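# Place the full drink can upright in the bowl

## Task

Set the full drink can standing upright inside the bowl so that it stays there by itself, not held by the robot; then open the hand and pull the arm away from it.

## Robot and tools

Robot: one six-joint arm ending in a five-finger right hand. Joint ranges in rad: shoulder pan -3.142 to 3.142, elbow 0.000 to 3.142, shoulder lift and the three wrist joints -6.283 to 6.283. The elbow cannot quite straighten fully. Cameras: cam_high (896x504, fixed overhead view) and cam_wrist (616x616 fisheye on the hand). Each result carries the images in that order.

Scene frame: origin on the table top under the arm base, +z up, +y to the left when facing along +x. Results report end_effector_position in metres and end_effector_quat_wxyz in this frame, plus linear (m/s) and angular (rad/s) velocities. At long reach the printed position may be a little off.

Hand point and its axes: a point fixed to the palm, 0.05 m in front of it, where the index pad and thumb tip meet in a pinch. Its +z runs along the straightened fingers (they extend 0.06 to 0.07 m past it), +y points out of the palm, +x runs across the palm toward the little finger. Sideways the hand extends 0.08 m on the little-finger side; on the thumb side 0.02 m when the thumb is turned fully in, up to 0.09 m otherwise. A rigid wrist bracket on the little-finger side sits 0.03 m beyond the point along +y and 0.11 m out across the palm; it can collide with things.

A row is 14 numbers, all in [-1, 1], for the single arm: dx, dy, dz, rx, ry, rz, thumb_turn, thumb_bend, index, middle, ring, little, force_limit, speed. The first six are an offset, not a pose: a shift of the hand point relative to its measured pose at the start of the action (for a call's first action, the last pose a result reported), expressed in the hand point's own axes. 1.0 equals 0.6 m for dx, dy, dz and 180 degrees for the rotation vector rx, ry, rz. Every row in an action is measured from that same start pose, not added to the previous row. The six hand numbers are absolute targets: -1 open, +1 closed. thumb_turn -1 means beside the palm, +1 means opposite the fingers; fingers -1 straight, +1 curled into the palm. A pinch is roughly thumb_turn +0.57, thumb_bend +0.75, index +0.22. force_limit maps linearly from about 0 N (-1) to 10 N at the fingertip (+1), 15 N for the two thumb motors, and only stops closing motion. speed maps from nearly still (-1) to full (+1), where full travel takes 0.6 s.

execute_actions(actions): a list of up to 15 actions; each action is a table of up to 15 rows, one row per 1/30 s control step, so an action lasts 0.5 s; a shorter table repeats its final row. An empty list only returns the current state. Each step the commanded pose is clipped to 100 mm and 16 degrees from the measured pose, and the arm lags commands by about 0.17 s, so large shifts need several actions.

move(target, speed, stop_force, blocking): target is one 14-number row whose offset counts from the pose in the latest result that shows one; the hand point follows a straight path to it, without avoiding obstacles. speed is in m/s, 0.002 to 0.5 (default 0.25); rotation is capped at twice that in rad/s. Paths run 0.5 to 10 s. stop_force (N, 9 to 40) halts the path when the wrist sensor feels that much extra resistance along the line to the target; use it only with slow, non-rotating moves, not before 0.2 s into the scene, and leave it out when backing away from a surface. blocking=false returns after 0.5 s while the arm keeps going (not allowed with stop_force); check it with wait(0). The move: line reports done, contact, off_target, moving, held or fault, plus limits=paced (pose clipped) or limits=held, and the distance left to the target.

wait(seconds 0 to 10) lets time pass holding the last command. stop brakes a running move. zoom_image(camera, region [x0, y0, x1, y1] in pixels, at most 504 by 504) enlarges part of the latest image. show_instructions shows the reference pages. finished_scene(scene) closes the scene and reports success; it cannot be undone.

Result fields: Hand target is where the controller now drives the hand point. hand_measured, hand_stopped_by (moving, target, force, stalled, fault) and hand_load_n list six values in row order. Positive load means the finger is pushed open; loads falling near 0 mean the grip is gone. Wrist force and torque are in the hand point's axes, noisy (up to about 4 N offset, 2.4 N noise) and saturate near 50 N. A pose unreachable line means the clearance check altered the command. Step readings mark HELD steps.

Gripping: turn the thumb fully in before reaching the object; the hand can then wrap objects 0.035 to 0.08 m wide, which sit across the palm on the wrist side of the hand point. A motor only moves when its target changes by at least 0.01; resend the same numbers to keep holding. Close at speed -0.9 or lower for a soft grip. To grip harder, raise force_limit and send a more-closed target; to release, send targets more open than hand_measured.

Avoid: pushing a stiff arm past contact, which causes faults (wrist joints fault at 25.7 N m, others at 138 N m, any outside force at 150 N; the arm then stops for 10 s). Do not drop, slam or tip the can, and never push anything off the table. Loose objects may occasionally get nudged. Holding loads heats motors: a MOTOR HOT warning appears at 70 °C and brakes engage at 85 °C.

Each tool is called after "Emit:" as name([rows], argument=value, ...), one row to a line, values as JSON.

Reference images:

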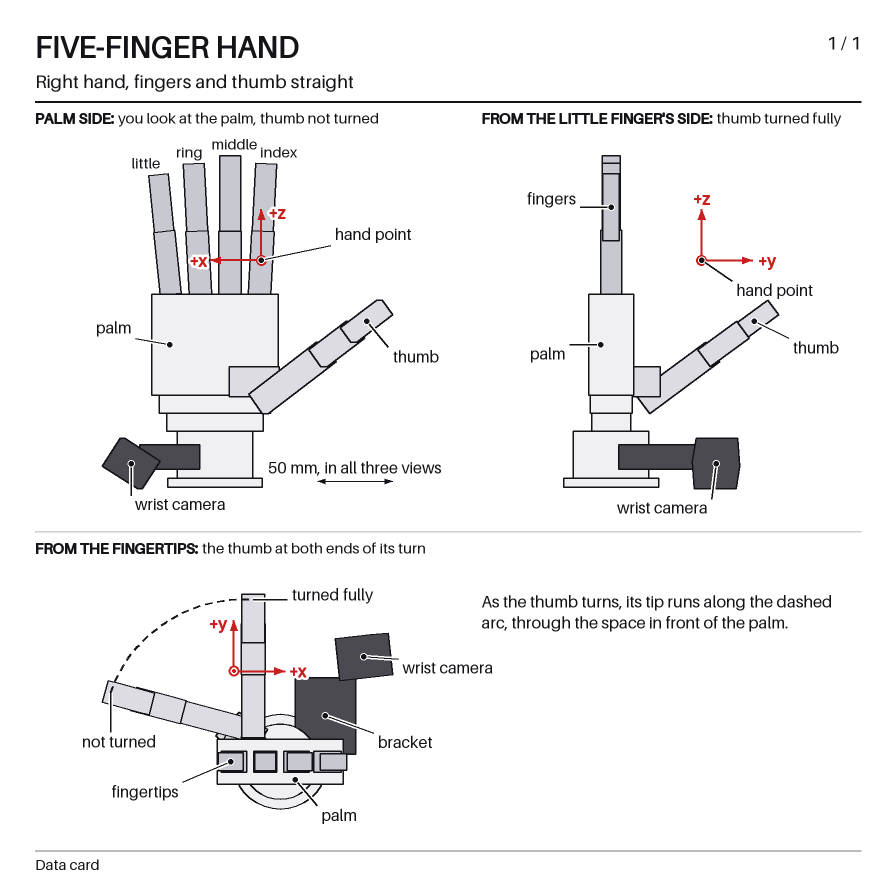

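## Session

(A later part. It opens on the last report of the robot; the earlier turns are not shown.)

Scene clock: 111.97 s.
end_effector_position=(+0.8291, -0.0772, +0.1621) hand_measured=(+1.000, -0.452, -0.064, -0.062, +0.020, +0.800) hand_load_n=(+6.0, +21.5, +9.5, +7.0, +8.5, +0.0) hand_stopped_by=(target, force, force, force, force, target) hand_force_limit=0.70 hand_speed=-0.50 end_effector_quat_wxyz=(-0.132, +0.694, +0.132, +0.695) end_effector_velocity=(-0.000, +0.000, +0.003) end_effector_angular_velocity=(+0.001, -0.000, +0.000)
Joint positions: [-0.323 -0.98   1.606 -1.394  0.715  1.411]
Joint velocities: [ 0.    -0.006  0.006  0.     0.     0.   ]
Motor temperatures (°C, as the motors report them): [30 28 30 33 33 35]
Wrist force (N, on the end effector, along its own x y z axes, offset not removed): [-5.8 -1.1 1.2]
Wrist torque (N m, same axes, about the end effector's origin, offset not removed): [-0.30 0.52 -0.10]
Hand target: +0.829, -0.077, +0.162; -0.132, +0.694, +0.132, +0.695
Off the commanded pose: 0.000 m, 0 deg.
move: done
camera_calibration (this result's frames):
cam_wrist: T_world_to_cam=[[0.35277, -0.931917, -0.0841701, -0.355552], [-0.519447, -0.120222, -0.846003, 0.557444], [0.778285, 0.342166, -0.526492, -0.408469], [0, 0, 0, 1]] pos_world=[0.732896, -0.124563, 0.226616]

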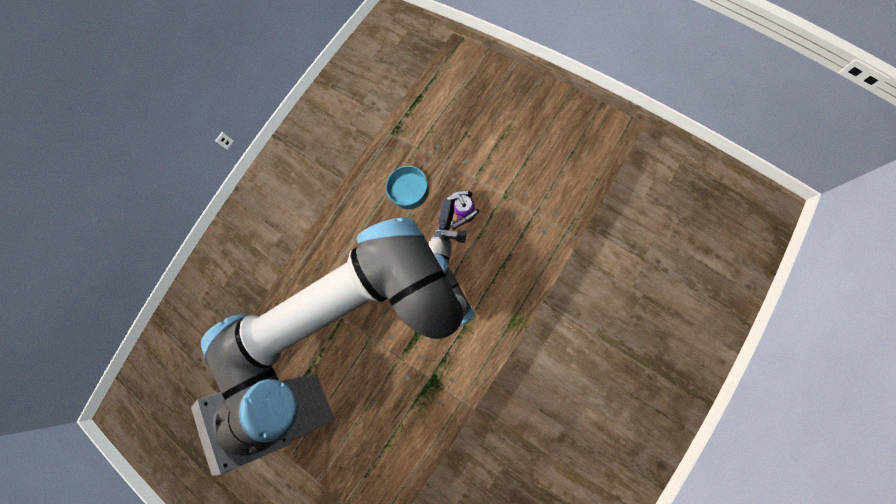

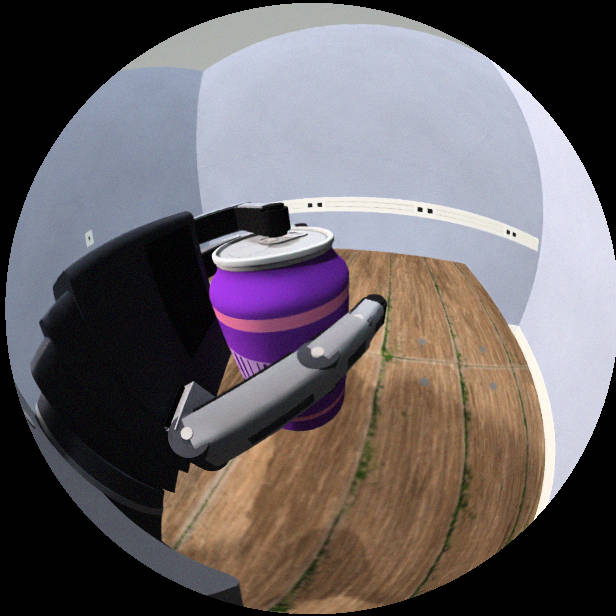

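Emit:
move(target=[0,-0.413,0.148,0,0,0,1,0.8,0.8,0.8,0.8,0.8,0.7,-0.5], speed=0.2)

Emit:
zoom_image(camera="cam_high", region=[340,110,480,230])

Scene clock: 120.50 s.
end_effector_position=(+0.8209, +0.1856, +0.1618) hand_measured=(+1.000, -0.452, -0.064, -0.062, +0.020, +0.800) hand_load_n=(+6.0, +21.5, +9.5, +7.0, +8.5, +0.0) hand_stopped_by=(target, force, force, force, force, target) hand_force_limit=0.70 hand_speed=-0.50 end_effector_quat_wxyz=(-0.132, +0.694, +0.133, +0.695) end_effector_velocity=(+0.001, +0.003, -0.000) end_effector_angular_velocity=(-0.000, -0.000, -0.000)
Joint positions: [ 0.047 -0.744  1.496 -1.321  1.007  1.109]
Joint velocities: [ 0.004  0.004 -0.006  0.003  0.004 -0.003]
Motor temperatures (°C, as the motors report them): [30 28 30 33 33 35]
Wrist force (N, on the end effector, along its own x y z axes, offset not removed): [-4.9 -2.3 0.0]
Wrist torque (N m, same axes, about the end effector's origin, offset not removed): [-0.56 0.31 -0.08]
Hand target: +0.821, +0.186, +0.162; -0.132, +0.694, +0.133, +0.695
Off the commanded pose: 0.000 m, 0 deg.
move: done
camera_calibration (this result's frames):
cam_wrist: T_world_to_cam=[[0.353382, -0.931725, -0.0837179, -0.108391], [-0.519356, -0.120969, -0.845952, 0.584589], [0.778068, 0.342424, -0.526646, -0.491977], [0, 0, 0, 1]] pos_world=[0.724705, 0.138191, 0.226363]

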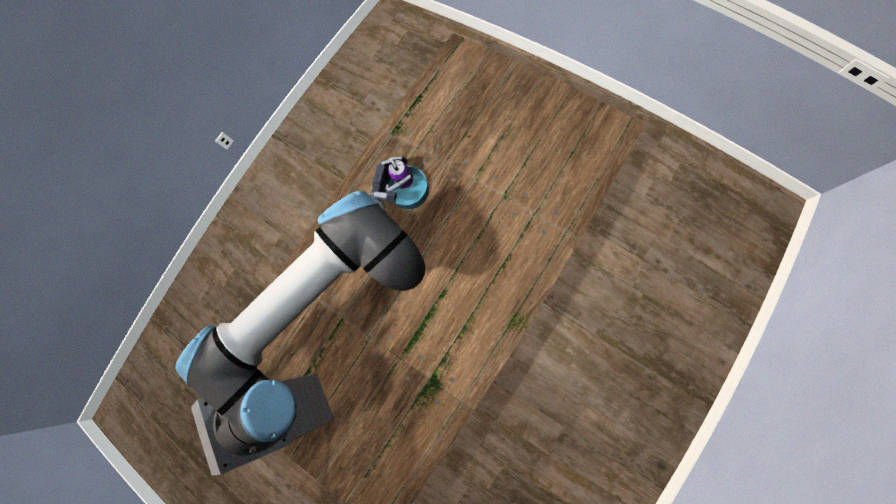

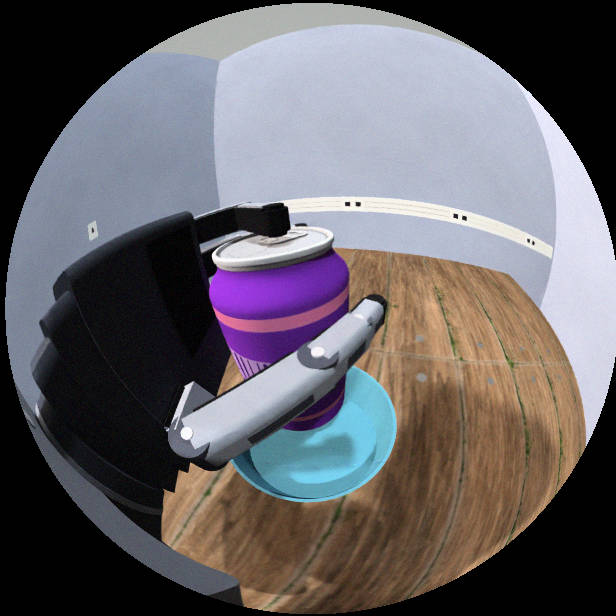

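Region (340, 110, 480, 230) of cam_high's 896x504 image, scaled by 3.600, with more detail than that image has; it fills the top 432 rows of this view, and the rest is white.

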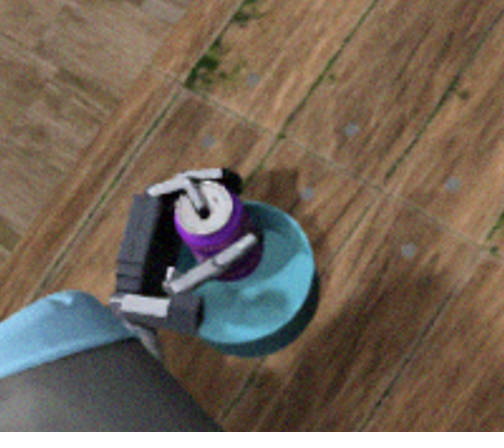

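Emit:
move(target=[-0.118,0,0,0,0,0,1,0.8,0.8,0.8,0.8,0.8,0.7,-0.5], speed=0.05, stop_force=10)

Emit:
move(target=[-0.04,0,0,0,0,0,1,0.8,0.8,0.8,0.8,0.8,0.7,-0.5], speed=0.008, stop_force=9)

Scene clock: 130.03 s.
end_effector_position=(+0.8211, +0.1855, +0.0914) hand_measured=(+1.000, -0.452, -0.064, -0.062, +0.020, +0.800) hand_load_n=(+6.0, +21.5, +9.5, +7.0, +8.5, +0.0) hand_stopped_by=(target, force, force, force, force, target) hand_force_limit=0.70 hand_speed=-0.50 end_effector_quat_wxyz=(-0.132, +0.694, +0.133, +0.695) end_effector_velocity=(-0.001, +0.000, -0.003) end_effector_angular_velocity=(+0.001, +0.002, +0.001)
Joint positions: [ 0.009 -0.597  1.336 -1.321  0.975  1.134]
Joint velocities: [-0.001  0.006 -0.006  0.002 -0.001  0.002]
Motor temperatures (°C, as the motors report them): [30 29 30 33 33 35]
Wrist force (N, on the end effector, along its own x y z axes, offset not removed): [-5.4 0.4 -0.5]
Wrist torque (N m, same axes, about the end effector's origin, offset not removed): [-0.06 0.42 -0.05]
Hand target: +0.821, +0.186, +0.091; -0.132, +0.694, +0.133, +0.695
Off the commanded pose: 0.000 m, 0 deg.
move: done
camera_calibration (this result's frames):
cam_wrist: T_world_to_cam=[[0.353328, -0.93174, -0.0837786, -0.114419], [-0.519384, -0.120893, -0.845946, 0.525114], [0.778074, 0.34241, -0.526646, -0.529238], [0, 0, 0, 1]] pos_world=[0.72495, 0.13809, 0.155911]

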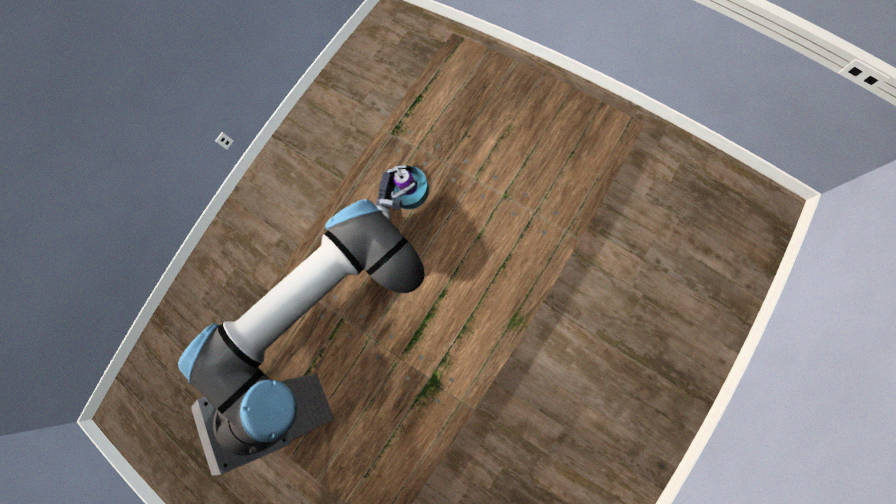

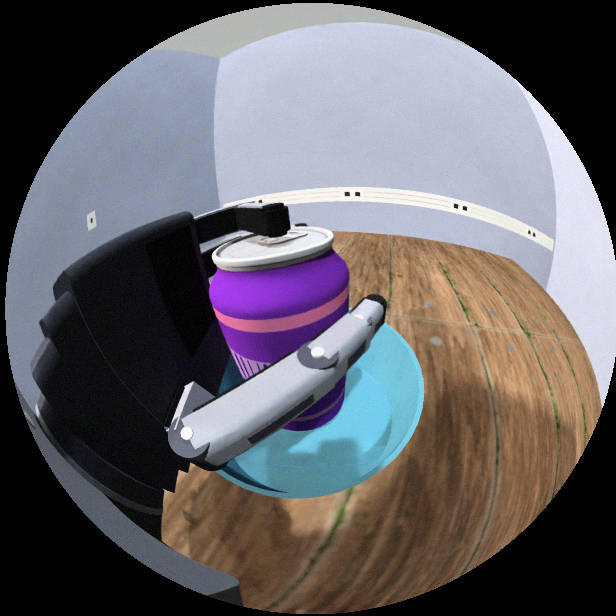

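Scene clock: 132.33 s.
end_effector_position=(+0.8212, +0.1855, +0.0762) hand_measured=(+1.000, -0.452, -0.064, -0.062, +0.020, +0.800) hand_load_n=(+0.0, +21.5, +8.5, +8.0, +10.5, +0.0) hand_stopped_by=(target, force, force, force, force, target) hand_force_limit=0.70 hand_speed=-0.50 end_effector_quat_wxyz=(-0.132, +0.694, +0.133, +0.695) end_effector_velocity=(-0.001, -0.000, +0.002) end_effector_angular_velocity=(+0.001, +0.004, -0.001)
Joint positions: [ 0.002 -0.564  1.296 -1.317  0.969  1.139]
Joint velocities: [ 0.001 -0.006  0.01   0.     0.003 -0.   ]
Motor temperatures (°C, as the motors report them): [30 29 30 33 33 35]
Wrist force (N, on the end effector, along its own x y z axes, offset not removed): [11.5 0.5 3.8]
Wrist torque (N m, same axes, about the end effector's origin, offset not removed): [-0.19 0.20 0.08]
Hand target: +0.821, +0.185, +0.077; -0.132, +0.694, +0.133, +0.695
Off the commanded pose: 0.009 m, 0 deg.
move: contact
camera_calibration (this result's frames):
cam_wrist: T_world_to_cam=[[0.353492, -0.931673, -0.0838349, -0.115848], [-0.519315, -0.120912, -0.845986, 0.51227], [0.778046, 0.342586, -0.526574, -0.537257], [0, 0, 0, 1]] pos_world=[0.724991, 0.138063, 0.140756]

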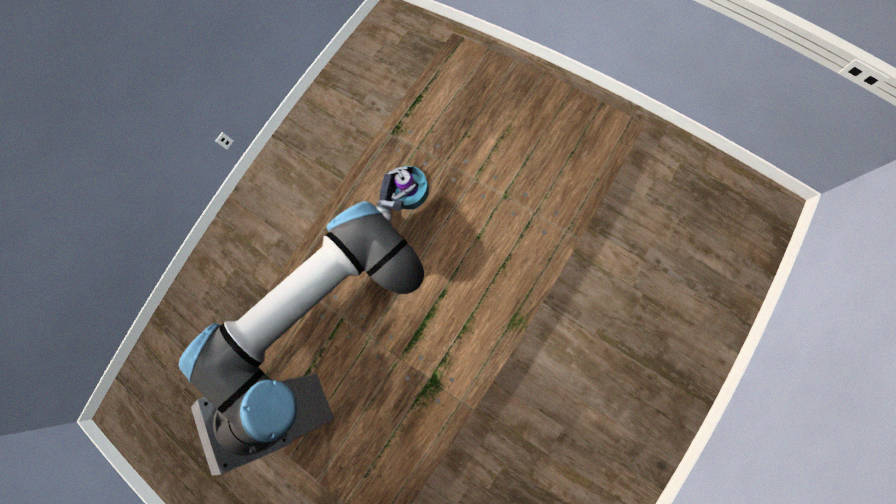

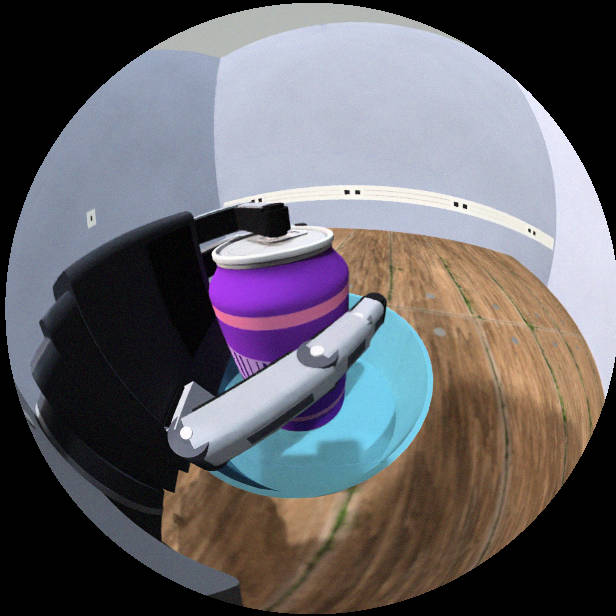

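Emit:
move(target=[0.002,0,0,0,0,0,1,-1,-1,-1,-1,-1,0.7,0])

Emit:
move(target=[0.2,-0.01,-0.025,0,0,0,1,-1,-1,-1,-1,-1,0.7,0], speed=0.12)

Scene clock: 137.63 s.
end_effector_position=(+0.8212, +0.1855, +0.0774) hand_measured=(+1.000, -1.000, -1.000, -1.000, -1.000, -1.000) hand_load_n=(+0.0, +0.0, +0.0, +0.0, +0.0, +0.0) hand_stopped_by=(target, target, target, target, target, target) hand_force_limit=0.70 hand_speed=0.00 end_effector_quat_wxyz=(-0.132, +0.694, +0.133, +0.695) end_effector_velocity=(-0.000, -0.000, -0.000) end_effector_angular_velocity=(-0.000, +0.000, -0.000)
Joint positions: [ 0.002 -0.567  1.3   -1.317  0.969  1.138]
Joint velocities: [-0.    -0.     0.001 -0.     0.     0.   ]
Motor temperatures (°C, as the motors report them): [30 29 30 33 33 35]
Wrist force (N, on the end effector, along its own x y z axes, offset not removed): [-2.4 1.3 1.2]
Wrist torque (N m, same axes, about the end effector's origin, offset not removed): [-0.01 0.49 -0.09]
Hand target: +0.821, +0.186, +0.077; -0.132, +0.694, +0.133, +0.695
Off the commanded pose: 0.000 m, 0 deg.
move: done
camera_calibration (this result's frames):
cam_wrist: T_world_to_cam=[[0.353493, -0.931673, -0.0838338, -0.115746], [-0.519315, -0.120914, -0.845986, 0.513283], [0.778045, 0.342586, -0.526574, -0.536621], [0, 0, 0, 1]] pos_world=[0.724986, 0.138065, 0.141955]

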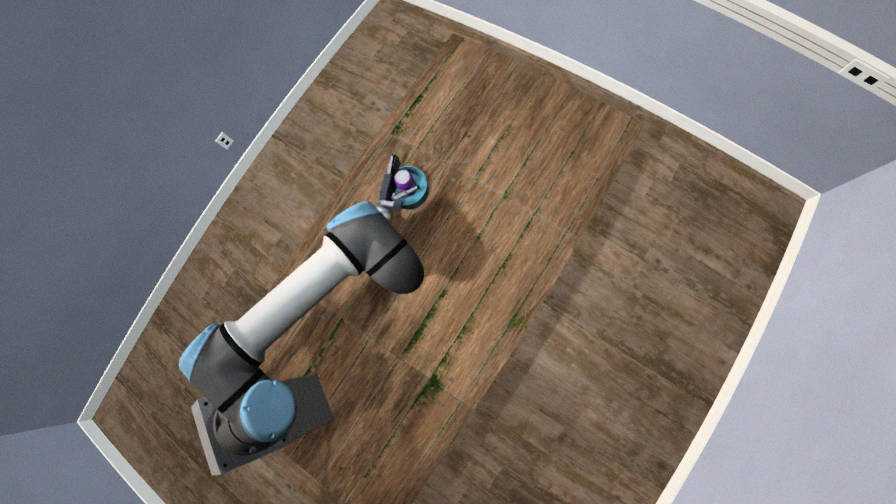

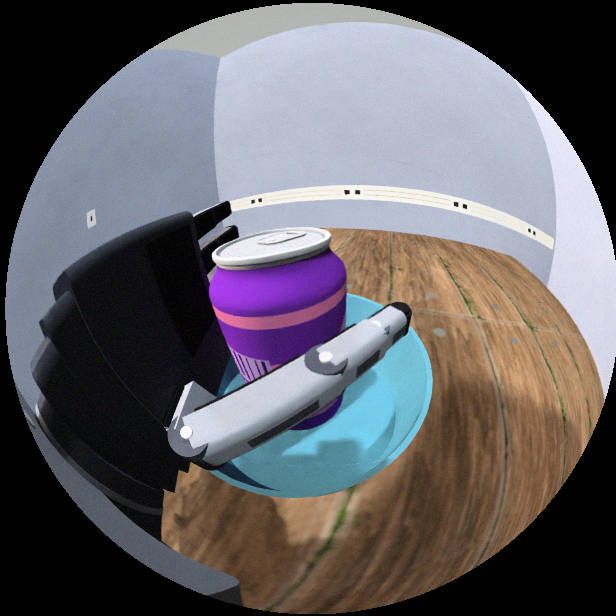

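Scene clock: 139.27 s.
end_effector_position=(+0.8046, +0.1858, +0.1970) hand_measured=(+1.000, -1.000, -1.000, -1.000, -1.000, -1.000) hand_load_n=(+0.0, +0.0, +0.0, +0.0, +0.0, +0.0) hand_stopped_by=(target, target, target, target, target, target) hand_force_limit=0.70 hand_speed=0.00 end_effector_quat_wxyz=(-0.132, +0.694, +0.133, +0.695) end_effector_velocity=(-0.001, -0.000, +0.003) end_effector_angular_velocity=(+0.000, +0.000, -0.000)
Joint positions: [ 0.063 -0.819  1.61  -1.355  1.02   1.099]
Joint velocities: [ 0.001 -0.006  0.007 -0.001  0.001 -0.   ]
Motor temperatures (°C, as the motors report them): [30 29 30 33 33 35]
Wrist force (N, on the end effector, along its own x y z axes, offset not removed): [-1.6 0.9 0.2]
Wrist torque (N m, same axes, about the end effector's origin, offset not removed): [0.02 0.44 0.00]
Hand target: +0.805, +0.186, +0.197; -0.132, +0.694, +0.133, +0.695
Off the commanded pose: 0.000 m, 0 deg.
move: done
camera_calibration (this result's frames):
cam_wrist: T_world_to_cam=[[0.353579, -0.931649, -0.0837359, -0.099716], [-0.519274, -0.121038, -0.845993, 0.605907], [0.778033, 0.342608, -0.526578, -0.460816], [0, 0, 0, 1]] pos_world=[0.70842, 0.138316, 0.261588]

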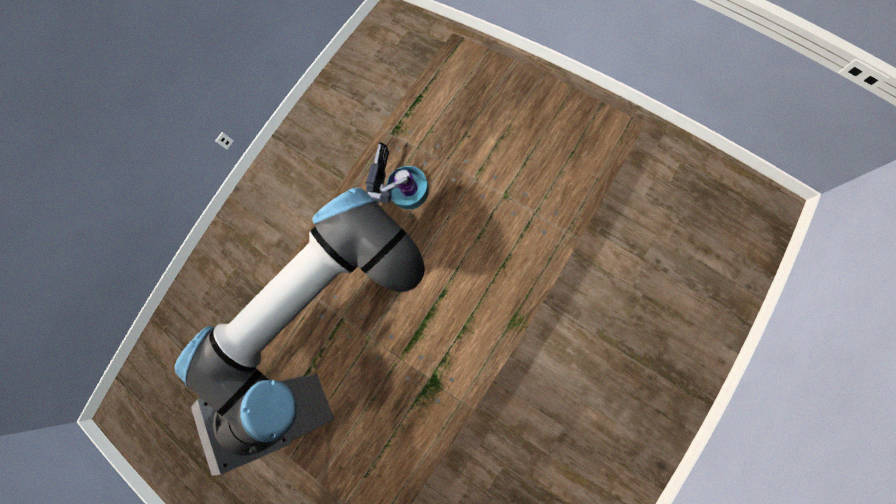

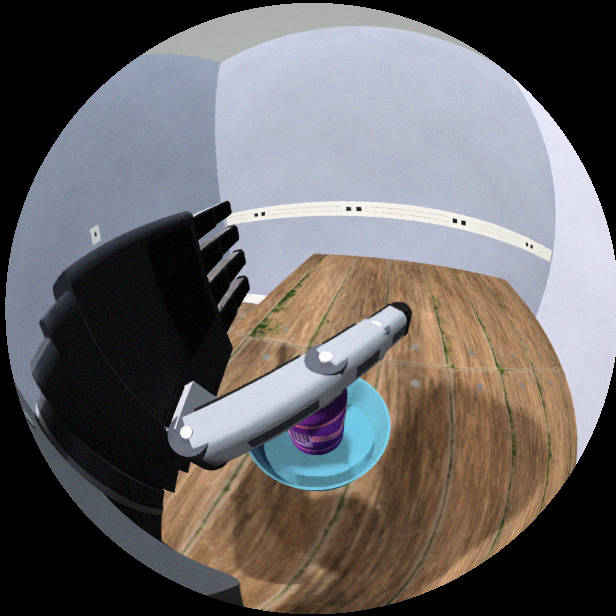

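Emit:
move(target=[0.1,0,-0.15,0,0,0,1,-1,-1,-1,-1,-1,0.7,0])

Emit:
finished_scene(scene=1)

Scene clock: 144.37 s.
end_effector_position=(+0.7209, +0.1530, +0.2566) hand_measured=(+1.000, -1.000, -1.000, -1.000, -1.000, -1.000) hand_load_n=(+0.0, +0.0, +0.0, +0.0, +0.0, +0.0) hand_stopped_by=(target, target, target, target, target, target) hand_force_limit=0.70 hand_speed=0.00 end_effector_quat_wxyz=(-0.132, +0.694, +0.133, +0.695) end_effector_velocity=(-0.003, -0.000, +0.002) end_effector_angular_velocity=(+0.001, +0.001, +0.001)
Joint positions: [ 0.017 -0.981  1.964 -1.562  0.981  1.129]
Joint velocities: [-0.002 -0.004  0.012 -0.007 -0.002  0.002]
Motor temperatures (°C, as the motors report them): [30 29 30 33 33 35]
Wrist force (N, on the end effector, along its own x y z axes, offset not removed): [-2.4 -1.3 -0.4]
Wrist torque (N m, same axes, about the end effector's origin, offset not removed): [-0.42 0.57 -0.02]
Hand target: +0.721, +0.153, +0.257; -0.132, +0.694, +0.133, +0.695
Off the commanded pose: 0.000 m, 0 deg.
move: done
camera_calibration (this result's frames):
cam_wrist: T_world_to_cam=[[0.353505, -0.931674, -0.083777, -0.0956042], [-0.519338, -0.120983, -0.845962, 0.608885], [0.778025, 0.34256, -0.526622, -0.353115], [0, 0, 0, 1]] pos_world=[0.624746, 0.105556, 0.321125]

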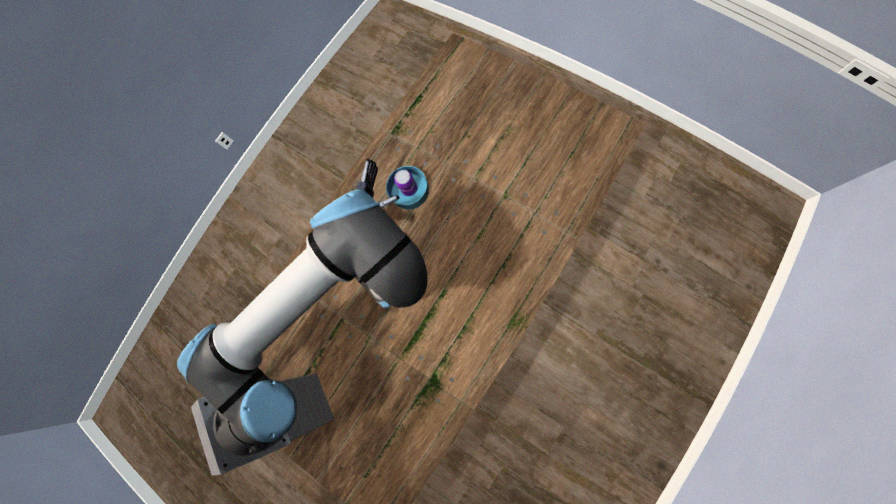

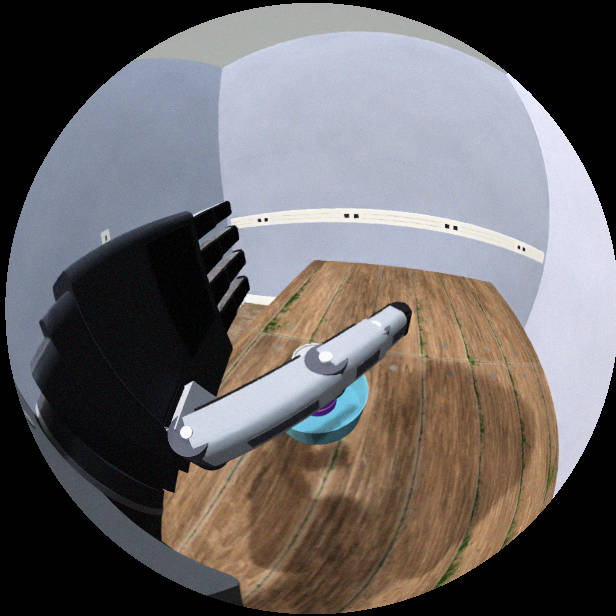

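The scene is finished: the task was done.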